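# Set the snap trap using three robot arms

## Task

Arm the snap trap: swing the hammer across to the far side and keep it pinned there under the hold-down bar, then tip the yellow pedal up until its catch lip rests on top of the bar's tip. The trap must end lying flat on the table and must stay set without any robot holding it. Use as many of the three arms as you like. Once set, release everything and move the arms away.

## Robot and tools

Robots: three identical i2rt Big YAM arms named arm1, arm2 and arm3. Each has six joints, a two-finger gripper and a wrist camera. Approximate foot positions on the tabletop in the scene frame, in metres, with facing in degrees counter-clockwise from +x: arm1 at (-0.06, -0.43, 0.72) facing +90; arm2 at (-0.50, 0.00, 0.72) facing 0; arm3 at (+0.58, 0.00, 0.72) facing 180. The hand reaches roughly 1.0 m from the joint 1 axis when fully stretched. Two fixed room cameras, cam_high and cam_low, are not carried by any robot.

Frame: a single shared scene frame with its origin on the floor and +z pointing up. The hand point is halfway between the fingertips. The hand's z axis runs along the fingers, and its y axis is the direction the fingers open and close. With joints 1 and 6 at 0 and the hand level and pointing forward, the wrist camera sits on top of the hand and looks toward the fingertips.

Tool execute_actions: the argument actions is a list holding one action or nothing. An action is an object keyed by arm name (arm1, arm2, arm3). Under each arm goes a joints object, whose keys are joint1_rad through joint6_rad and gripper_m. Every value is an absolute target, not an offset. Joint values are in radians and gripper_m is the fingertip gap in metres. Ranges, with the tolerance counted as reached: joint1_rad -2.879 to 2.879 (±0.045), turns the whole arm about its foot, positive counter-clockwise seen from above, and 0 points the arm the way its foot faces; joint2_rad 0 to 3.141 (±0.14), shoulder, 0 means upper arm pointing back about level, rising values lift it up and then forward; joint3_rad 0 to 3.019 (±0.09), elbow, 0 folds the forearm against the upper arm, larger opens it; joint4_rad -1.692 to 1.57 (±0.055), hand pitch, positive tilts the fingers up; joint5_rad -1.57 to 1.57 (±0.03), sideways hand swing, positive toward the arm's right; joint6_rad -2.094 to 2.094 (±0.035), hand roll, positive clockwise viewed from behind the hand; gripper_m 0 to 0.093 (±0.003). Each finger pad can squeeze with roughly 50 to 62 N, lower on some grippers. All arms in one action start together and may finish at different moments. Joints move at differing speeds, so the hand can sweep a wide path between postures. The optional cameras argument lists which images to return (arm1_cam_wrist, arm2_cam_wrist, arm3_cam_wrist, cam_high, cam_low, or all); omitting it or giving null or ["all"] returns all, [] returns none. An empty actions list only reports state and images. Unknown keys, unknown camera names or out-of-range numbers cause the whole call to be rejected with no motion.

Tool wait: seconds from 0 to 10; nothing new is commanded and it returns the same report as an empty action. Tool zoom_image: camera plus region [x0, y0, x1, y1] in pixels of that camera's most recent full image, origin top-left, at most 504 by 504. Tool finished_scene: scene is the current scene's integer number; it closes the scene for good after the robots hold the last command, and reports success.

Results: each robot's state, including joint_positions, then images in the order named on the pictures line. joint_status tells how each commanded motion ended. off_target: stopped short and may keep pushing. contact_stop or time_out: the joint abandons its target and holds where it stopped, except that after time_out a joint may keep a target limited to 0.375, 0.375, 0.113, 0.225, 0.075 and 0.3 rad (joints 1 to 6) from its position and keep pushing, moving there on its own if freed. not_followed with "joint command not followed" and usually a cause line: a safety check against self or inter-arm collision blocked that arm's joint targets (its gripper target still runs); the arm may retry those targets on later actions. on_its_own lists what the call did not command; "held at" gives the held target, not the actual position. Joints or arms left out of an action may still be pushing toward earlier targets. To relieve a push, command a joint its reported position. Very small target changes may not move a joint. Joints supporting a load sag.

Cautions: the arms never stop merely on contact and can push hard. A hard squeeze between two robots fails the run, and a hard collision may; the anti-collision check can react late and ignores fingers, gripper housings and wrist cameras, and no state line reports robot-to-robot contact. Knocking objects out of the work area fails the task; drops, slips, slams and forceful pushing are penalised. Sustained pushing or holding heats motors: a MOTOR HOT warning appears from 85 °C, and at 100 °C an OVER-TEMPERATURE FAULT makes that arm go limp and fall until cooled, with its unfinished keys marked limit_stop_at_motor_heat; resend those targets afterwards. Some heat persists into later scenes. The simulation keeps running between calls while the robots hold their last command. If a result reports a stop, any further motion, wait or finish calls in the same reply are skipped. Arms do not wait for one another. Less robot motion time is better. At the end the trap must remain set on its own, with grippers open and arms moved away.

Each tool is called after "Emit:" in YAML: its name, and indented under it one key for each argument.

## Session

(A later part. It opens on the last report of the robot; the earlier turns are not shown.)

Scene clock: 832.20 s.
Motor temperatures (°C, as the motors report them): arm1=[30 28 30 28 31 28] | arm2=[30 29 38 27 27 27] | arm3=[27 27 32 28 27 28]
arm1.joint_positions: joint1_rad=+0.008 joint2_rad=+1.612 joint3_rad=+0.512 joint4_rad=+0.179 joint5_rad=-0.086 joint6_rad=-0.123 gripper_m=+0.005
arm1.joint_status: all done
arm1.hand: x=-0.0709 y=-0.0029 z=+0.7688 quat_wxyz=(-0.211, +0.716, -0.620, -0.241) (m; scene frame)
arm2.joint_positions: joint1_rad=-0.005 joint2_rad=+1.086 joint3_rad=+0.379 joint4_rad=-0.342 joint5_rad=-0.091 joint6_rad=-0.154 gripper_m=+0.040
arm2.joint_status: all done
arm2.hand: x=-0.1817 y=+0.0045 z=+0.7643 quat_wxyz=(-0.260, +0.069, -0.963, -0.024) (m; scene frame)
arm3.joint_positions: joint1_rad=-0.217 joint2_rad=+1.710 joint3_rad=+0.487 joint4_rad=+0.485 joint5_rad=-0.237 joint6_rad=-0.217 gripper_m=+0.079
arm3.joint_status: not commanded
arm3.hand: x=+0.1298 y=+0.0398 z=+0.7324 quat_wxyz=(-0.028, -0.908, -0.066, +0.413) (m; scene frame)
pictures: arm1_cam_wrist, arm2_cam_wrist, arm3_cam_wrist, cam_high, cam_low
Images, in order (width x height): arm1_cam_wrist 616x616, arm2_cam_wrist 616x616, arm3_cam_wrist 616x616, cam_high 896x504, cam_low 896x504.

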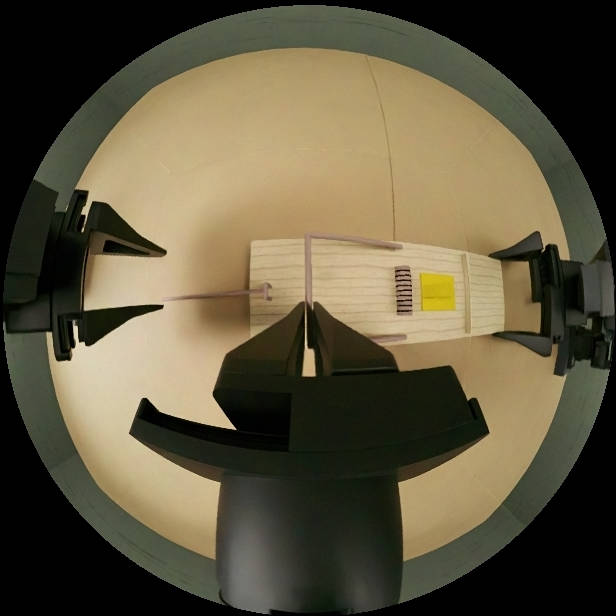

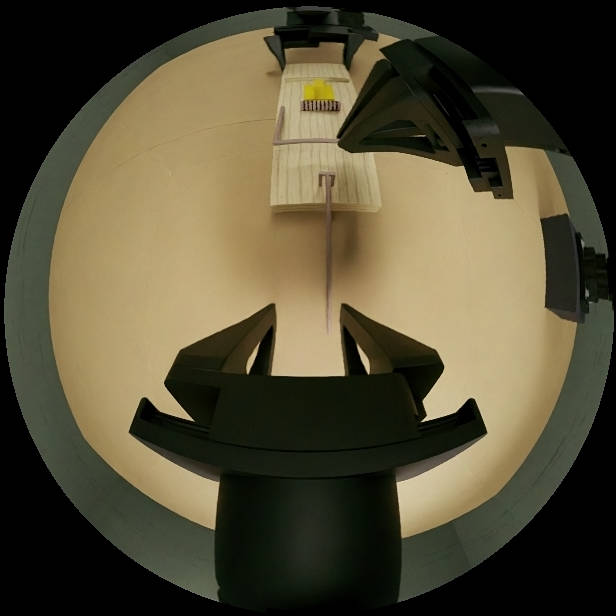

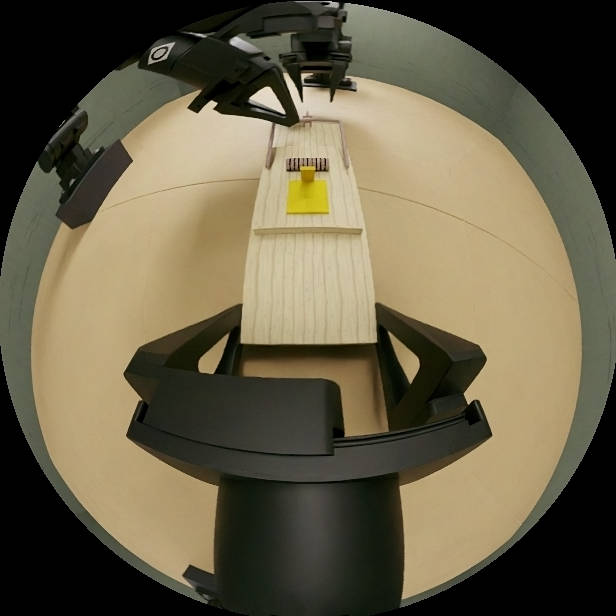

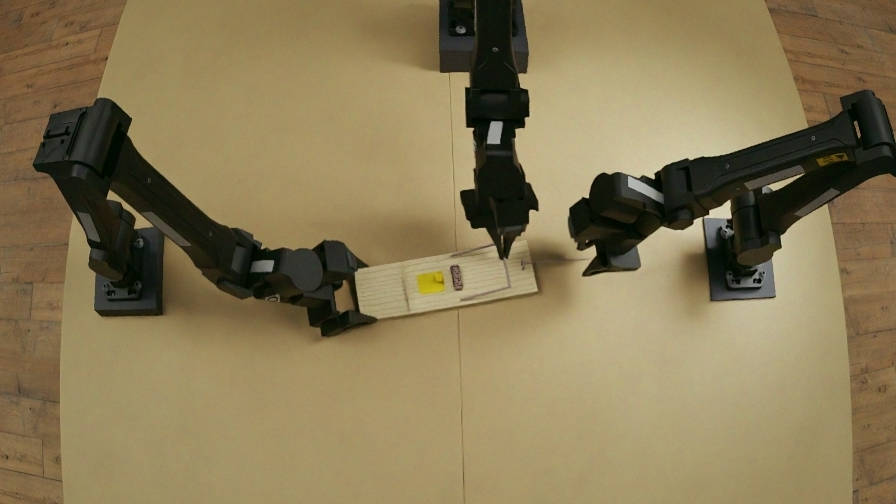

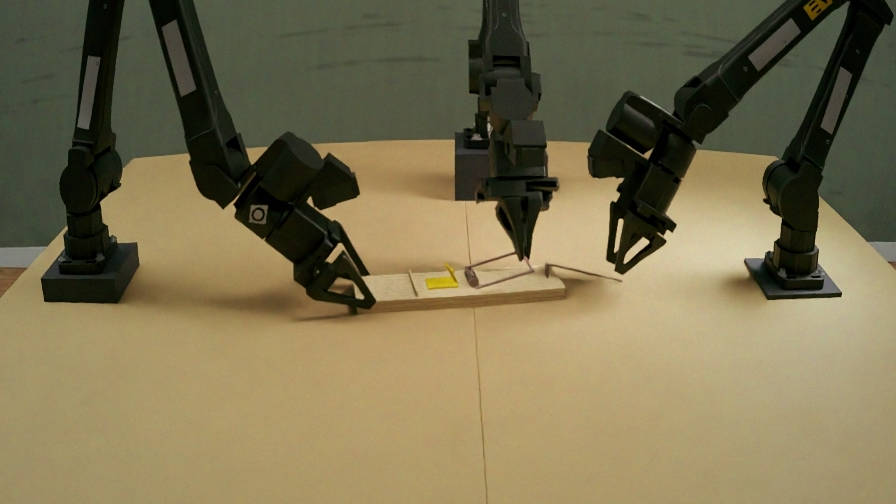

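Emit:
zoom_image:
  camera: "cam_low"
  region: [410, 210, 640, 320]

Emit:
zoom_image:
  camera: "cam_high"
  region: [340, 200, 620, 340]

Region (410, 210, 640, 320) of cam_low's 896x504 image, scaled by 2.191, with more detail than that image has; it fills the top 241 rows of this view, and the rest is white.

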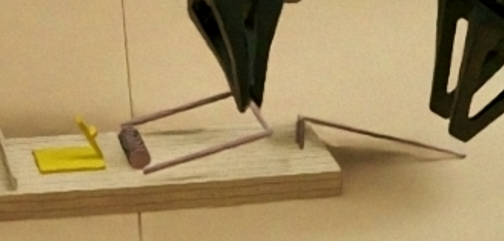

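Region (340, 200, 620, 340) of cam_high's 896x504 image, scaled by 1.800, with more detail than that image has.

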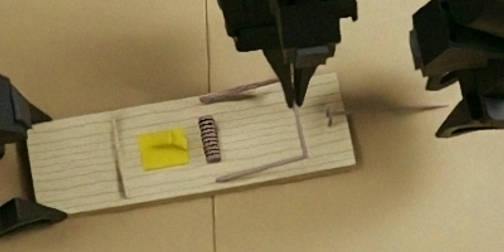

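Emit:
execute_actions:
  actions:
    - {"arm1": {"joints": {"joint1_rad": 0.003, "joint2_rad": 1.739, "joint3_rad": 0.428, "joint4_rad": 0.363, "joint5_rad": -0.142, "joint6_rad": -0.112}}, "arm2": {"joints": {"joint1_rad": -0.076, "joint2_rad": 1.168, "joint3_rad": 0.365, "joint4_rad": -0.268, "joint5_rad": -0.138, "joint6_rad": -0.250}}}

Scene clock: 912.10 s.
Motor temperatures (°C, as the motors report them): arm1=[30 28 30 28 31 28] | arm2=[30 29 37 27 27 27] | arm3=[27 27 32 28 29 28]
arm1.joint_positions: joint1_rad=-0.004 joint2_rad=+1.668 joint3_rad=+0.463 joint4_rad=+0.393 joint5_rad=-0.125 joint6_rad=-0.123 gripper_m=+0.005
arm1.joint_status: all done
arm1.hand: x=-0.0727 y=+0.0012 z=+0.7648 quat_wxyz=(-0.239, +0.704, -0.604, -0.286) (m; scene frame)
arm2.joint_positions: joint1_rad=-0.069 joint2_rad=+1.155 joint3_rad=+0.371 joint4_rad=-0.282 joint5_rad=-0.134 joint6_rad=-0.235 gripper_m=+0.040
arm2.joint_status: all done
arm2.hand: x=-0.1796 y=-0.0088 z=+0.7487 quat_wxyz=(-0.257, +0.082, -0.963, -0.027) (m; scene frame)
arm3.joint_positions: joint1_rad=-0.217 joint2_rad=+1.710 joint3_rad=+0.487 joint4_rad=+0.485 joint5_rad=-0.237 joint6_rad=-0.217 gripper_m=+0.079
arm3.joint_status: not commanded
arm3.hand: x=+0.1298 y=+0.0398 z=+0.7324 quat_wxyz=(-0.028, -0.908, -0.066, +0.413) (m; scene frame)
pictures: arm1_cam_wrist, arm2_cam_wrist, arm3_cam_wrist, cam_high, cam_low
Images, in order (width x height): arm1_cam_wrist 616x616, arm2_cam_wrist 616x616, arm3_cam_wrist 616x616, cam_high 896x504, cam_low 896x504.

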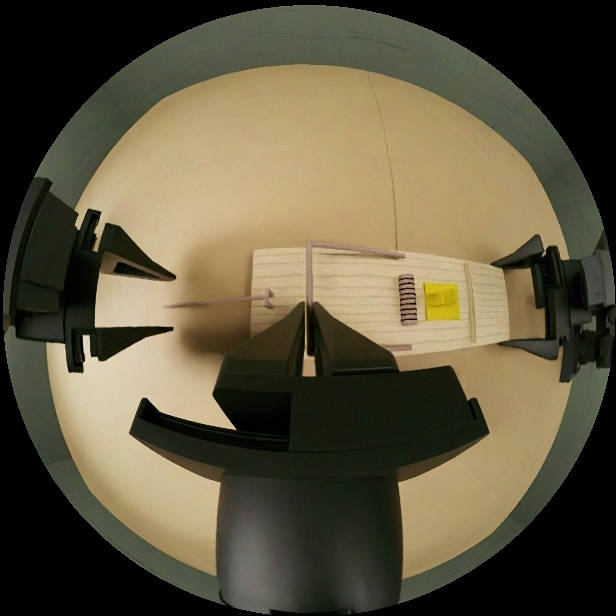

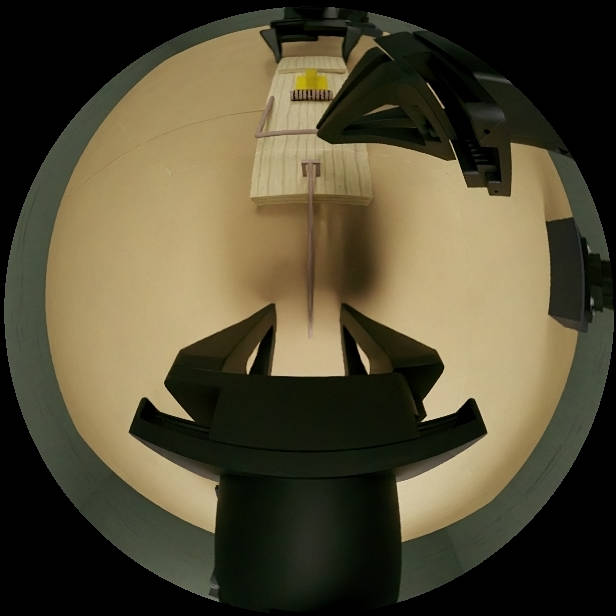

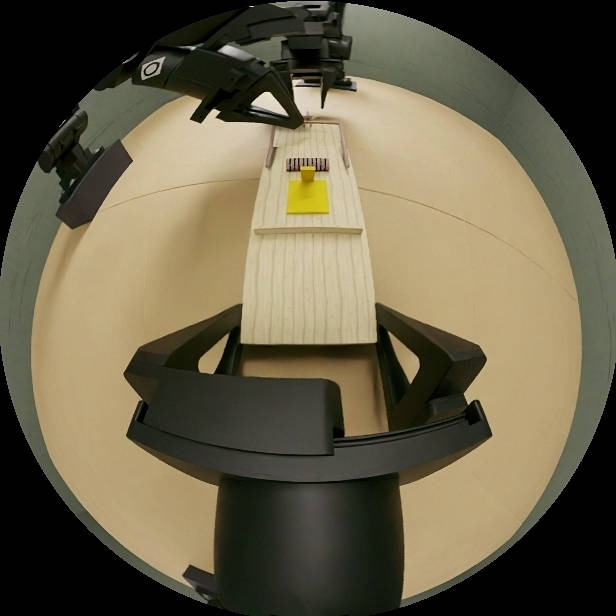

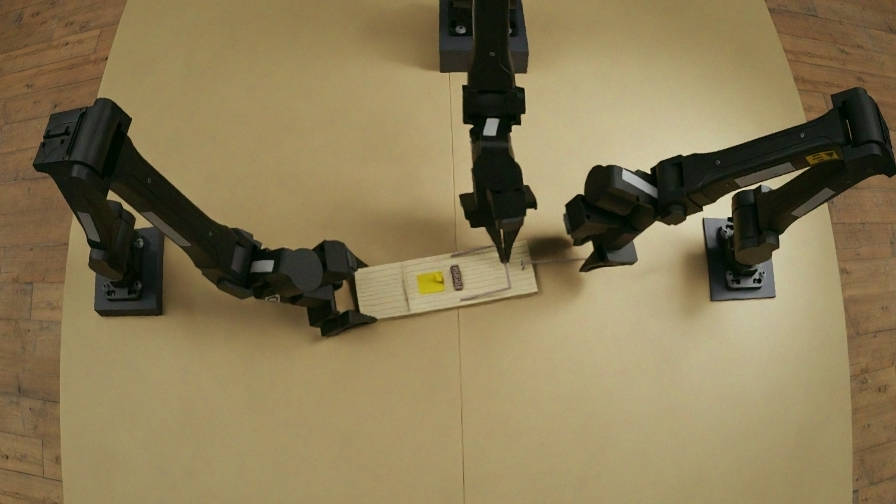

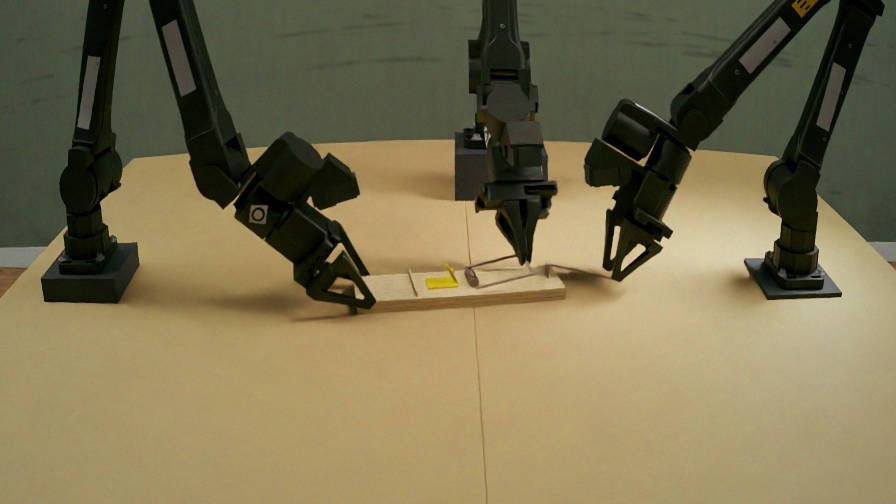

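Emit:
zoom_image:
  camera: "cam_low"
  region: [430, 220, 660, 310]

Emit:
zoom_image:
  camera: "arm2_cam_wrist"
  region: [240, 60, 400, 220]

Region (430, 220, 660, 310) of cam_low's 896x504 image, scaled by 2.191, with more detail than that image has; it fills the top 197 rows of this view, and the rest is white.

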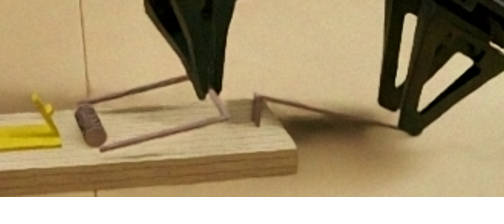

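Region (240, 60, 400, 220) of arm2_cam_wrist's 616x616 image, scaled by 3.150, with more detail than that image has.

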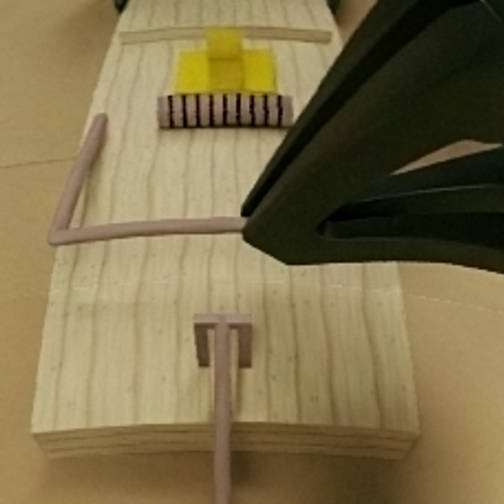

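Emit:
execute_actions:
  actions:
    - {"arm1": {"joints": {"joint1_rad": -0.006, "joint2_rad": 1.791, "joint3_rad": 0.385, "joint4_rad": 0.553, "joint5_rad": -0.167}}, "arm2": {"joints": {"joint2_rad": 1.192, "gripper_m": 0.014}}}
  cameras: ["arm1_cam_wrist", "arm2_cam_wrist", "cam_low"]

Scene clock: 950.97 s.
Motor temperatures (°C, as the motors report them): arm1=[29 28 29 28 31 28] | arm2=[30 28 36 27 27 27] | arm3=[27 27 32 28 29 28]
arm1.joint_positions: joint1_rad=-0.013 joint2_rad=+1.719 joint3_rad=+0.419 joint4_rad=+0.583 joint5_rad=-0.151 joint6_rad=-0.123 gripper_m=+0.005
arm1.joint_status: all done
arm1.hand: x=-0.0730 y=+0.0016 z=+0.7649 quat_wxyz=(-0.267, +0.692, -0.589, -0.321) (m; scene frame)
arm2.joint_positions: joint1_rad=-0.069 joint2_rad=+1.172 joint3_rad=+0.371 joint4_rad=-0.281 joint5_rad=-0.134 joint6_rad=-0.236 gripper_m=+0.014
arm2.joint_status: all done
arm2.hand: x=-0.1813 y=-0.0086 z=+0.7437 quat_wxyz=(-0.249, +0.082, -0.965, -0.028) (m; scene frame)
arm3.joint_positions: joint1_rad=-0.217 joint2_rad=+1.710 joint3_rad=+0.487 joint4_rad=+0.485 joint5_rad=-0.237 joint6_rad=-0.217 gripper_m=+0.079
arm3.joint_status: not commanded
arm3.hand: x=+0.1298 y=+0.0398 z=+0.7324 quat_wxyz=(-0.028, -0.908, -0.066, +0.413) (m; scene frame)
pictures: arm1_cam_wrist, arm2_cam_wrist, cam_low
Images, in order (width x height): arm1_cam_wrist 616x616, arm2_cam_wrist 616x616, cam_low 896x504.

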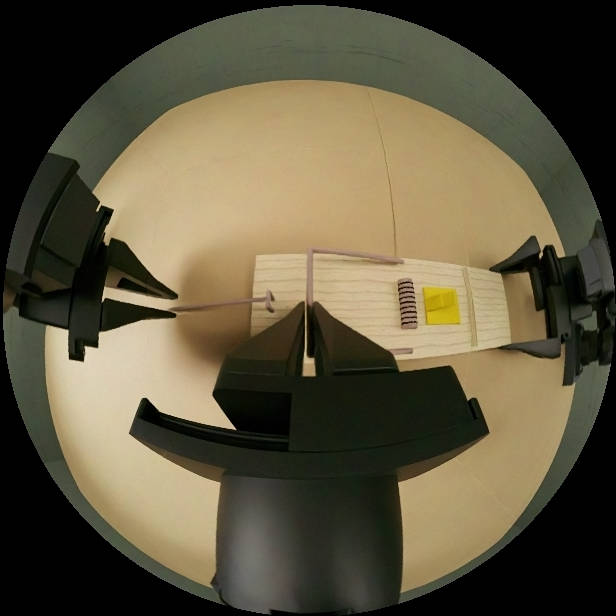

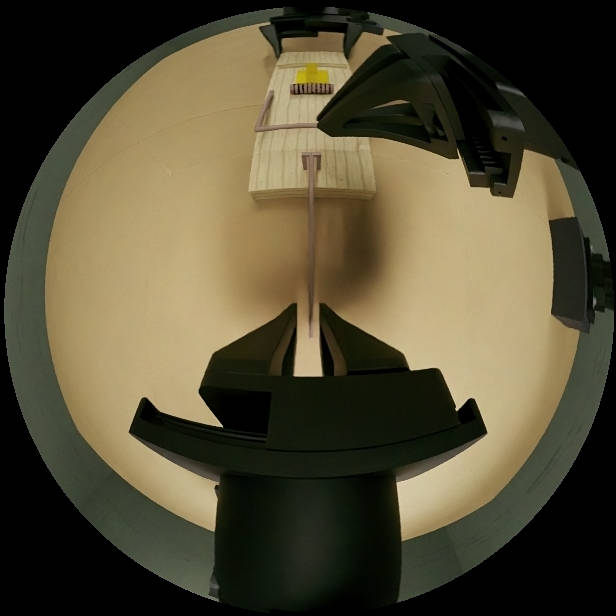

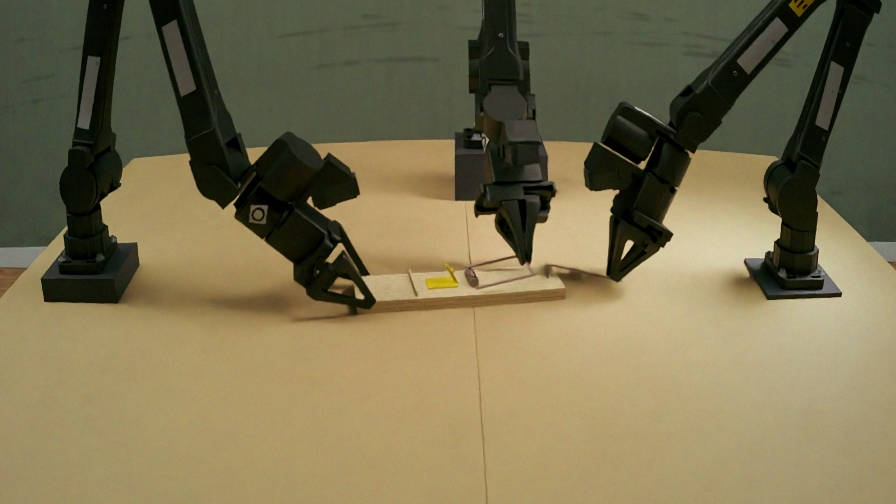

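Emit:
zoom_image:
  camera: "cam_low"
  region: [440, 230, 660, 310]

Emit:
zoom_image:
  camera: "arm1_cam_wrist"
  region: [110, 240, 330, 360]

Region (440, 230, 660, 310) of cam_low's 896x504 image, scaled by 2.291, with more detail than that image has; it fills the top 183 rows of this view, and the rest is white.

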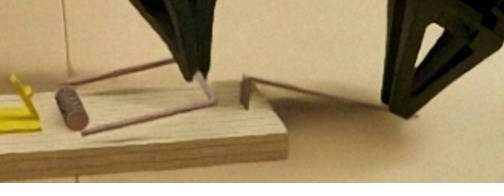

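Region (110, 240, 330, 360) of arm1_cam_wrist's 616x616 image, scaled by 2.291, with more detail than that image has; it fills the top 275 rows of this view, and the rest is white.

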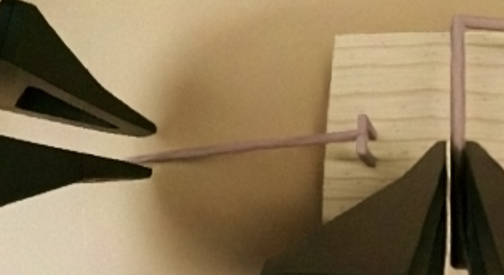

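Emit:
execute_actions:
  actions:
    - {"arm1": {"joints": {"joint1_rad": -0.015, "joint2_rad": 1.844, "joint3_rad": 0.342, "joint4_rad": 0.742, "joint5_rad": -0.191}}, "arm2": {"joints": {"joint2_rad": 1.204, "gripper_m": 0.010}}}
  cameras: ["arm1_cam_wrist", "arm2_cam_wrist", "cam_low"]

Scene clock: 977.77 s.
Motor temperatures (°C, as the motors report them): arm1=[29 28 29 28 31 28] | arm2=[30 28 36 27 27 27] | arm3=[27 27 32 28 29 28]
arm1.joint_positions: joint1_rad=-0.024 joint2_rad=+1.773 joint3_rad=+0.378 joint4_rad=+0.778 joint5_rad=-0.174 joint6_rad=-0.123 gripper_m=+0.005
arm1.joint_status: all done
arm1.hand: x=-0.0722 y=+0.0008 z=+0.7694 quat_wxyz=(-0.297, +0.678, -0.571, -0.355) (m; scene frame)
arm2.joint_positions: joint1_rad=-0.069 joint2_rad=+1.183 joint3_rad=+0.371 joint4_rad=-0.281 joint5_rad=-0.134 joint6_rad=-0.236 gripper_m=+0.010
arm2.joint_status: all done
arm2.hand: x=-0.1826 y=-0.0084 z=+0.7404 quat_wxyz=(-0.244, +0.082, -0.966, -0.029) (m; scene frame)
arm3.joint_positions: joint1_rad=-0.217 joint2_rad=+1.710 joint3_rad=+0.487 joint4_rad=+0.485 joint5_rad=-0.237 joint6_rad=-0.217 gripper_m=+0.079
arm3.joint_status: not commanded
arm3.hand: x=+0.1298 y=+0.0398 z=+0.7324 quat_wxyz=(-0.028, -0.908, -0.066, +0.413) (m; scene frame)
pictures: arm1_cam_wrist, arm2_cam_wrist, cam_low
Images, in order (width x height): arm1_cam_wrist 616x616, arm2_cam_wrist 616x616, cam_low 896x504.

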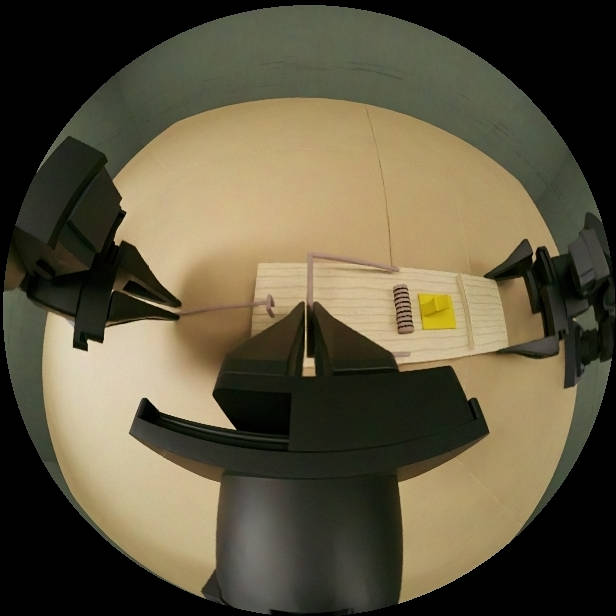

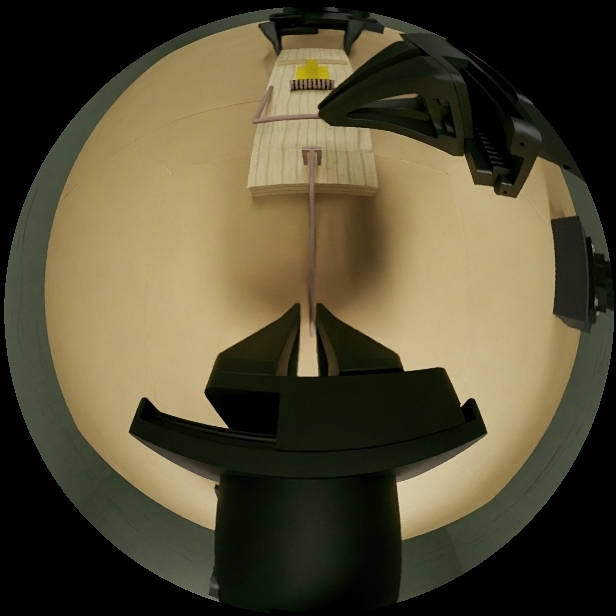

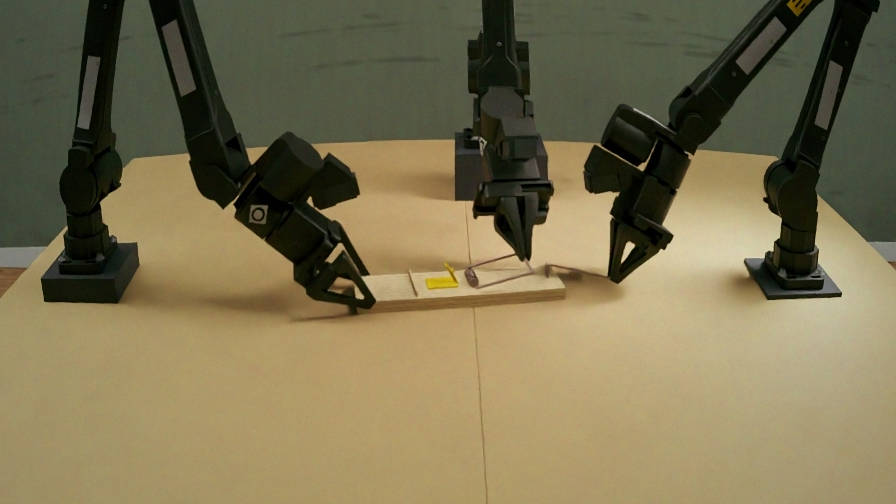

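Emit:
zoom_image:
  camera: "cam_low"
  region: [440, 230, 660, 310]

Emit:
zoom_image:
  camera: "arm2_cam_wrist"
  region: [240, 50, 400, 210]

Region (440, 230, 660, 310) of cam_low's 896x504 image, scaled by 2.291, with more detail than that image has; it fills the top 183 rows of this view, and the rest is white.

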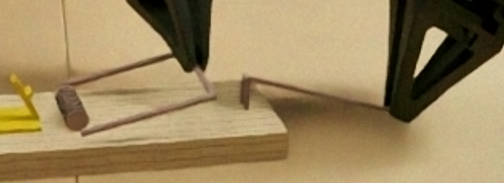

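Region (240, 50, 400, 210) of arm2_cam_wrist's 616x616 image, scaled by 3.150, with more detail than that image has.

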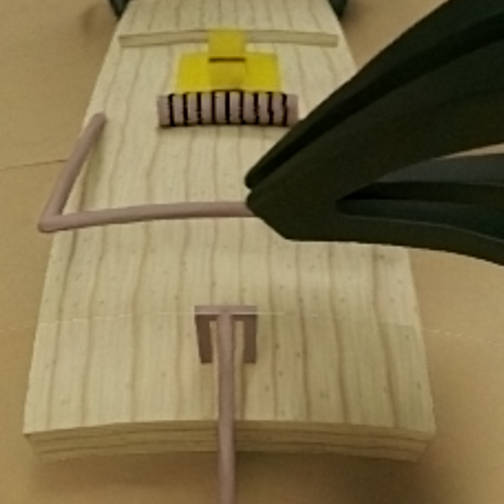

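Emit:
execute_actions:
  actions:
    - {"arm1": {"joints": {"joint2_rad": 1.877}}, "arm2": {"joints": {"gripper_m": 0.0}}}
  cameras: ["arm2_cam_wrist", "cam_low"]

Scene clock: 987.80 s.
Motor temperatures (°C, as the motors report them): arm1=[29 28 29 28 31 28] | arm2=[30 28 36 27 27 27] | arm3=[27 27 32 28 29 28]
arm1.joint_positions: joint1_rad=-0.024 joint2_rad=+1.798 joint3_rad=+0.382 joint4_rad=+0.791 joint5_rad=-0.179 joint6_rad=-0.123 gripper_m=+0.005
arm1.joint_status: all done
arm1.hand: x=-0.0731 y=+0.0002 z=+0.7627 quat_wxyz=(-0.292, +0.680, -0.571, -0.355) (m; scene frame)
arm2.joint_positions: joint1_rad=-0.071 joint2_rad=+1.183 joint3_rad=+0.371 joint4_rad=-0.280 joint5_rad=-0.132 joint6_rad=-0.236 gripper_m=+0.002
arm2.joint_status: all done
arm2.hand: x=-0.1825 y=-0.0092 z=+0.7404 quat_wxyz=(-0.244, +0.081, -0.966, -0.028) (m; scene frame)
arm3.joint_positions: joint1_rad=-0.217 joint2_rad=+1.710 joint3_rad=+0.487 joint4_rad=+0.485 joint5_rad=-0.237 joint6_rad=-0.216 gripper_m=+0.079
arm3.joint_status: not commanded
arm3.hand: x=+0.1300 y=+0.0398 z=+0.7323 quat_wxyz=(-0.028, -0.908, -0.066, +0.413) (m; scene frame)
pictures: arm2_cam_wrist, cam_low
Images, in order (width x height): arm2_cam_wrist 616x616, cam_low 896x504.

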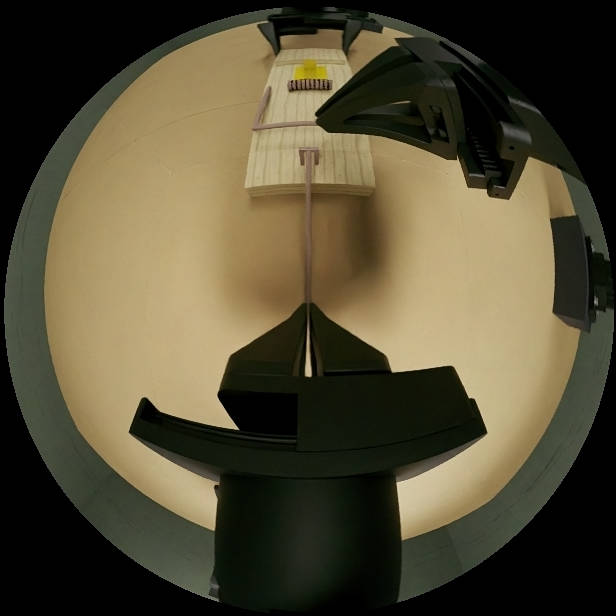

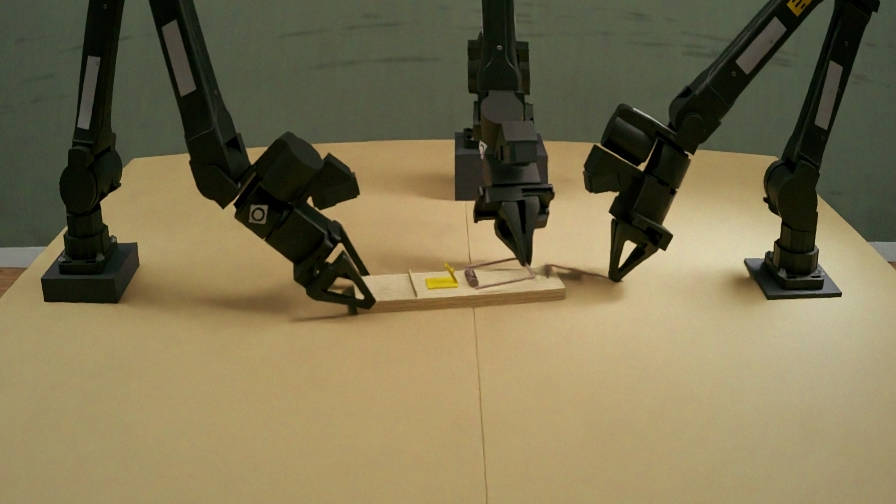

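Emit:
execute_actions:
  actions:
    - {"arm1": {"joints": {"joint2_rad": 1.892}}, "arm2": {"joints": {"joint1_rad": -0.105, "joint2_rad": 0.908, "joint4_rad": -0.387, "joint5_rad": -0.185}}, "arm3": {"joints": {"joint2_rad": 1.768, "joint3_rad": 0.456, "joint4_rad": 0.449}}}
  cameras: ["arm2_cam_wrist", "cam_low", "cam_high"]

Scene clock: 1108.97 s.
Motor temperatures (°C, as the motors report them): arm1=[29 27 28 28 30 28] | arm2=[30 28 36 27 28 27] | arm3=[27 27 31 28 30 28]
arm1.joint_positions: joint1_rad=-0.024 joint2_rad=+1.807 joint3_rad=+0.384 joint4_rad=+0.794 joint5_rad=-0.180 joint6_rad=-0.123 gripper_m=+0.005
arm1.joint_status: all done
arm1.hand: x=-0.0734 y=+0.0001 z=+0.7600 quat_wxyz=(-0.290, +0.681, -0.572, -0.354) (m; scene frame)
arm2.joint_positions: joint1_rad=-0.099 joint2_rad=+0.908 joint3_rad=+0.364 joint4_rad=-0.380 joint5_rad=-0.182 joint6_rad=-0.239 gripper_m=+0.001
arm2.joint_status: all done
arm2.hand: x=-0.1828 y=-0.0103 z=+0.8070 quat_wxyz=(-0.327, +0.080, -0.941, -0.031) (m; scene frame)
arm3.joint_positions: joint1_rad=-0.217 joint2_rad=+1.710 joint3_rad=+0.487 joint4_rad=+0.488 joint5_rad=-0.237 joint6_rad=-0.216 gripper_m=+0.079
arm3.joint_status: all done
arm3.hand: x=+0.1291 y=+0.0399 z=+0.7331 quat_wxyz=(-0.027, -0.907, -0.066, +0.415) (m; scene frame)
pictures: arm2_cam_wrist, cam_high, cam_low
Images, in order (width x height): arm2_cam_wrist 616x616, cam_high 896x504, cam_low 896x504.

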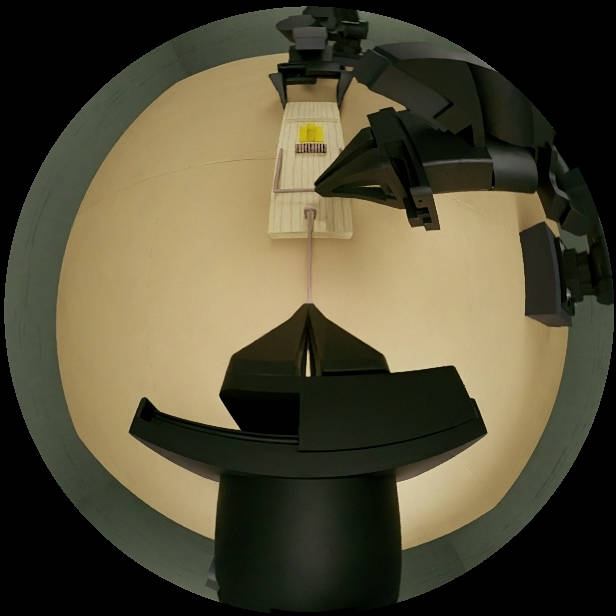

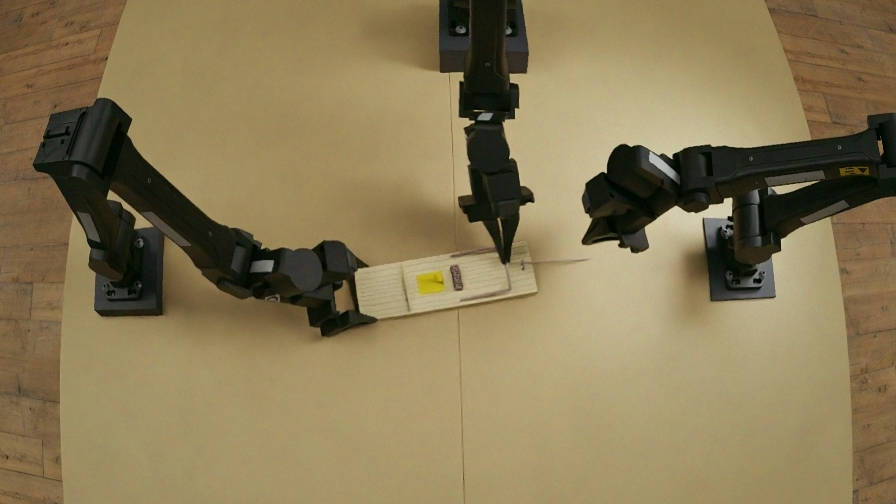

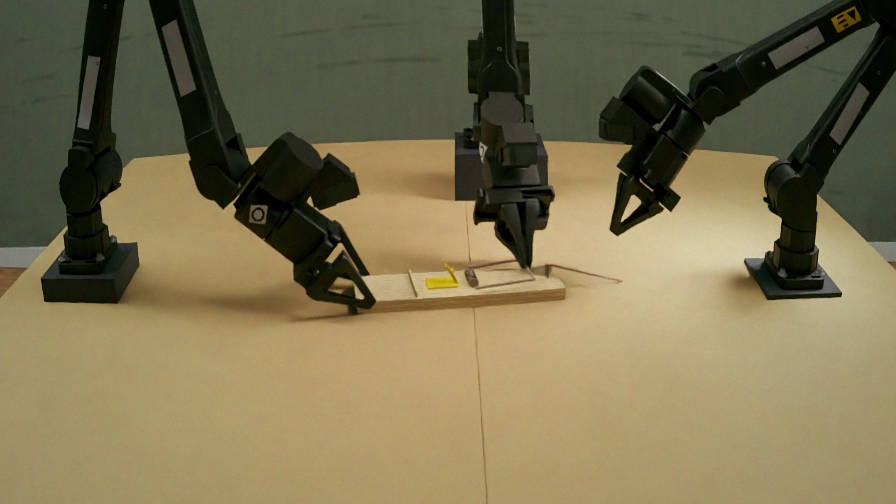

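Emit:
execute_actions:
  actions: []

Scene clock: 1135.13 s.
Motor temperatures (°C, as the motors report them): arm1=[29 27 28 28 30 28] | arm2=[30 28 37 27 28 27] | arm3=[27 27 31 28 30 28]
arm1.joint_positions: joint1_rad=-0.024 joint2_rad=+1.807 joint3_rad=+0.384 joint4_rad=+0.794 joint5_rad=-0.180 joint6_rad=-0.123 gripper_m=+0.005
arm1.joint_status: all done
arm1.hand: x=-0.0734 y=+0.0001 z=+0.7600 quat_wxyz=(-0.290, +0.681, -0.572, -0.354) (m; scene frame)
arm2.joint_positions: joint1_rad=-0.099 joint2_rad=+0.908 joint3_rad=+0.364 joint4_rad=-0.380 joint5_rad=-0.182 joint6_rad=-0.239 gripper_m=+0.001
arm2.joint_status: all done
arm2.hand: x=-0.1828 y=-0.0103 z=+0.8070 quat_wxyz=(-0.327, +0.080, -0.941, -0.031) (m; scene frame)
arm3.joint_positions: joint1_rad=-0.217 joint2_rad=+1.710 joint3_rad=+0.487 joint4_rad=+0.488 joint5_rad=-0.237 joint6_rad=-0.216 gripper_m=+0.079
arm3.joint_status: all done
arm3.hand: x=+0.1291 y=+0.0399 z=+0.7331 quat_wxyz=(-0.027, -0.907, -0.066, +0.415) (m; scene frame)
pictures: arm1_cam_wrist, arm2_cam_wrist, arm3_cam_wrist, cam_high, cam_low
Images, in order (width x height): arm1_cam_wrist 616x616, arm2_cam_wrist 616x616, arm3_cam_wrist 616x616, cam_high 896x504, cam_low 896x504.

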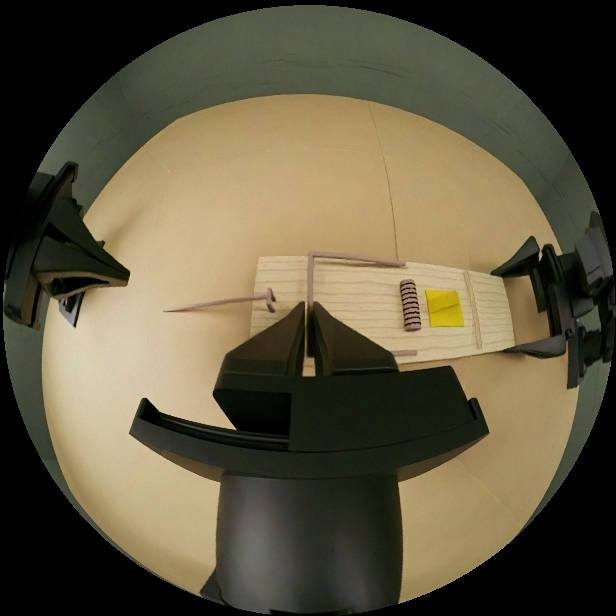

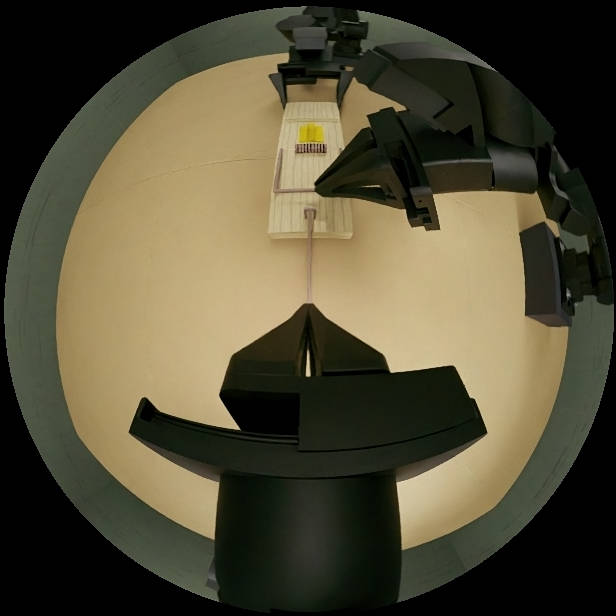

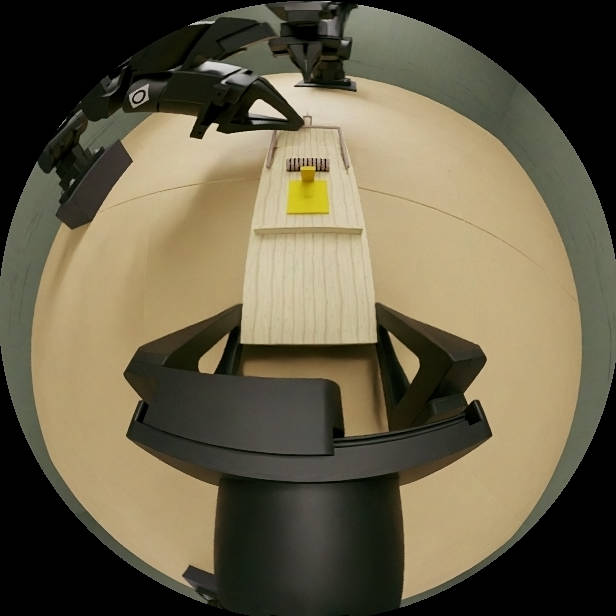

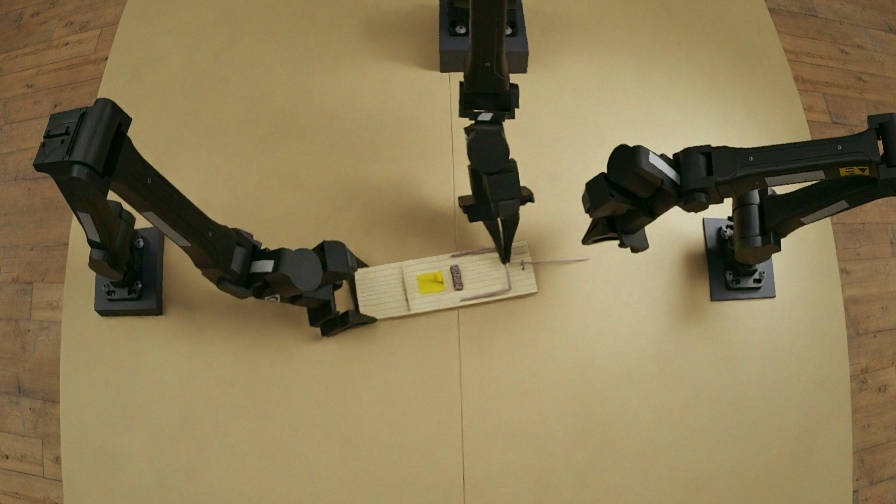

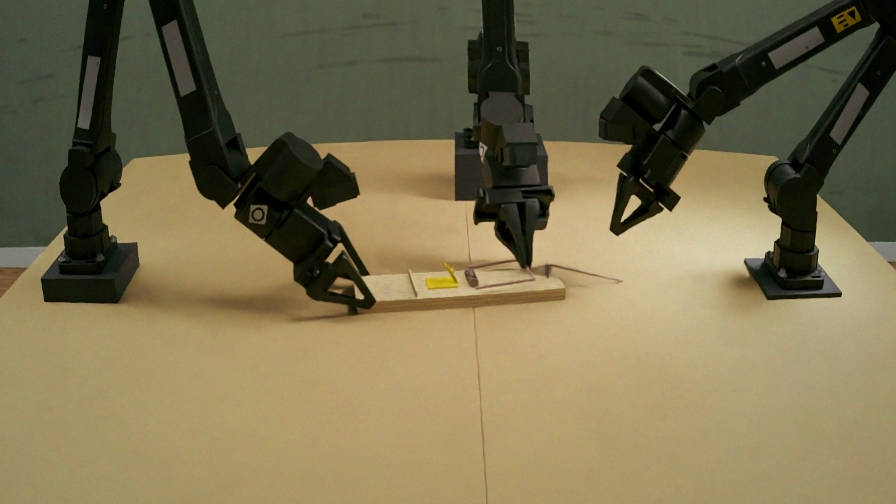

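Emit:
zoom_image:
  camera: "cam_low"
  region: [440, 60, 720, 320]

Region (440, 60, 720, 320) of cam_low's 896x504 image, scaled by 1.800, with more detail than that image has; it fills the top 468 rows of this view, and the rest is white.

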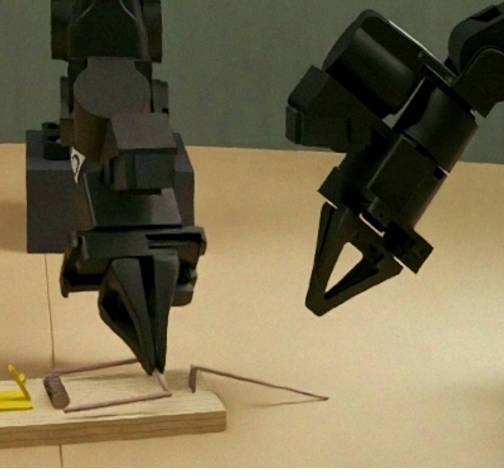

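Emit:
execute_actions:
  actions:
    - {"arm2": {"joints": {"joint1_rad": -0.042, "joint2_rad": 1.245, "joint3_rad": 0.445, "joint4_rad": -0.264, "joint5_rad": -0.112, "joint6_rad": -0.21, "gripper_m": 0.022}}}
  cameras: ["arm2_cam_wrist", "cam_low", "cam_high"]

Scene clock: 1256.10 s.
Motor temperatures (°C, as the motors report them): arm1=[29 27 28 28 30 28] | arm2=[30 28 38 27 28 27] | arm3=[27 27 31 28 30 28]
arm1.joint_positions: joint1_rad=-0.024 joint2_rad=+1.807 joint3_rad=+0.384 joint4_rad=+0.794 joint5_rad=-0.180 joint6_rad=-0.123 gripper_m=+0.005
arm1.joint_status: not commanded
arm1.hand: x=-0.0734 y=+0.0001 z=+0.7600 quat_wxyz=(-0.290, +0.681, -0.572, -0.354) (m; scene frame)
arm2.joint_positions: joint1_rad=-0.050 joint2_rad=+1.235 joint3_rad=+0.421 joint4_rad=-0.274 joint5_rad=-0.116 joint6_rad=-0.224 gripper_m=+0.022
arm2.joint_status: all done
arm2.hand: x=-0.1624 y=-0.0068 z=+0.7438 quat_wxyz=(-0.245, +0.084, -0.966, -0.024) (m; scene frame)
arm3.joint_positions: joint1_rad=-0.217 joint2_rad=+1.710 joint3_rad=+0.487 joint4_rad=+0.488 joint5_rad=-0.237 joint6_rad=-0.216 gripper_m=+0.079
arm3.joint_status: not commanded
arm3.hand: x=+0.1291 y=+0.0399 z=+0.7331 quat_wxyz=(-0.027, -0.907, -0.066, +0.415) (m; scene frame)
pictures: arm2_cam_wrist, cam_high, cam_low
Images, in order (width x height): arm2_cam_wrist 616x616, cam_high 896x504, cam_low 896x504.

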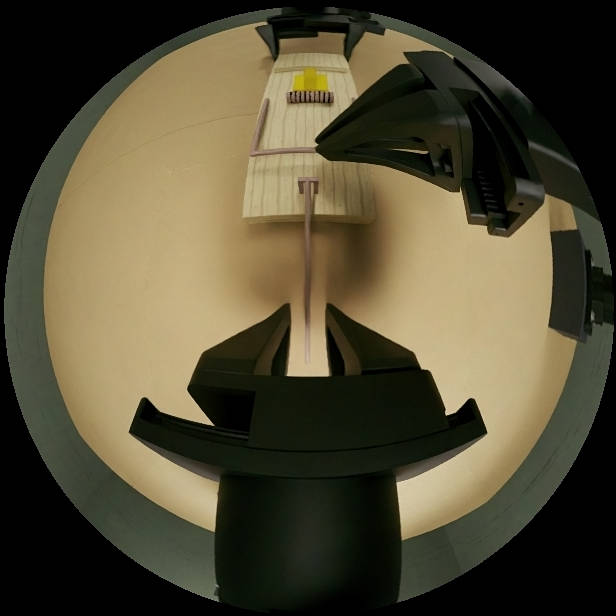

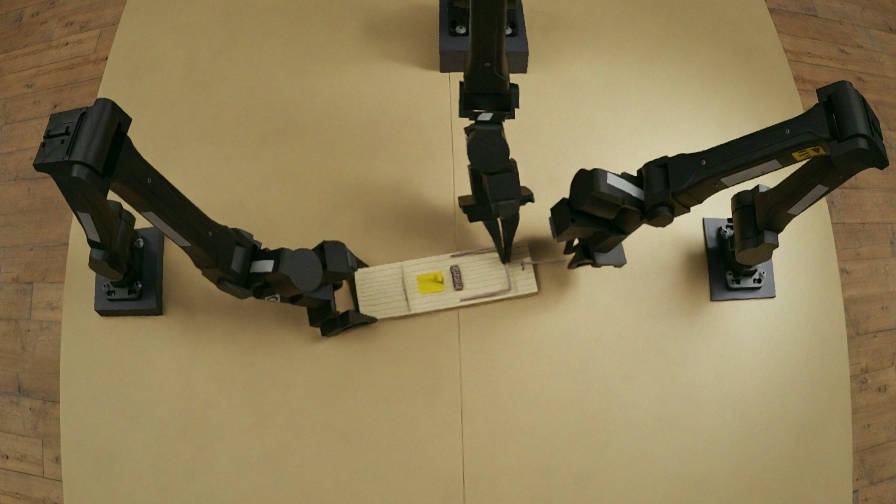

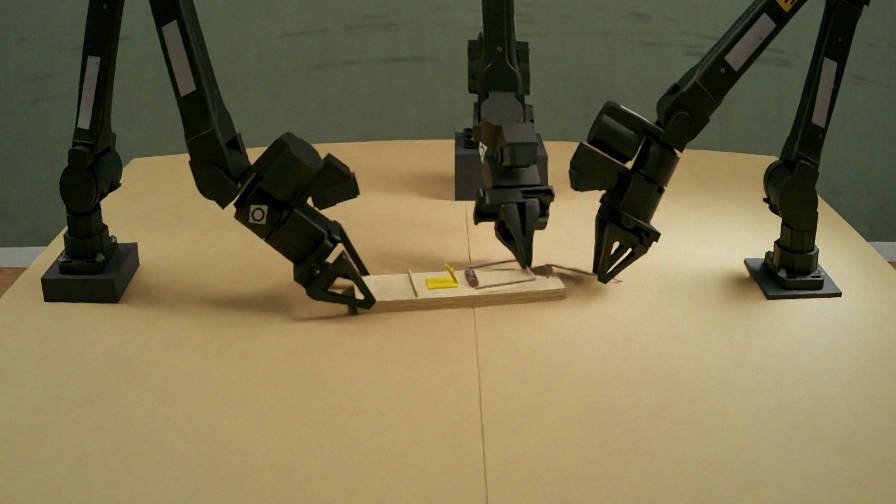

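Emit:
zoom_image:
  camera: "cam_low"
  region: [520, 220, 660, 310]

Region (520, 220, 660, 310) of cam_low's 896x504 image, scaled by 3.600, with more detail than that image has; it fills the top 324 rows of this view, and the rest is white.

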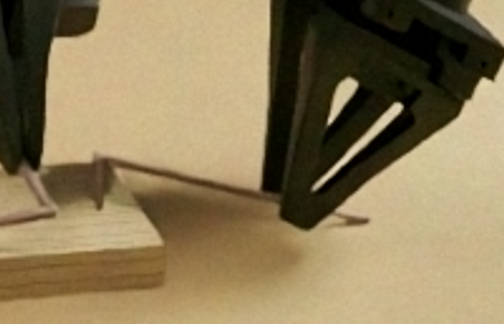

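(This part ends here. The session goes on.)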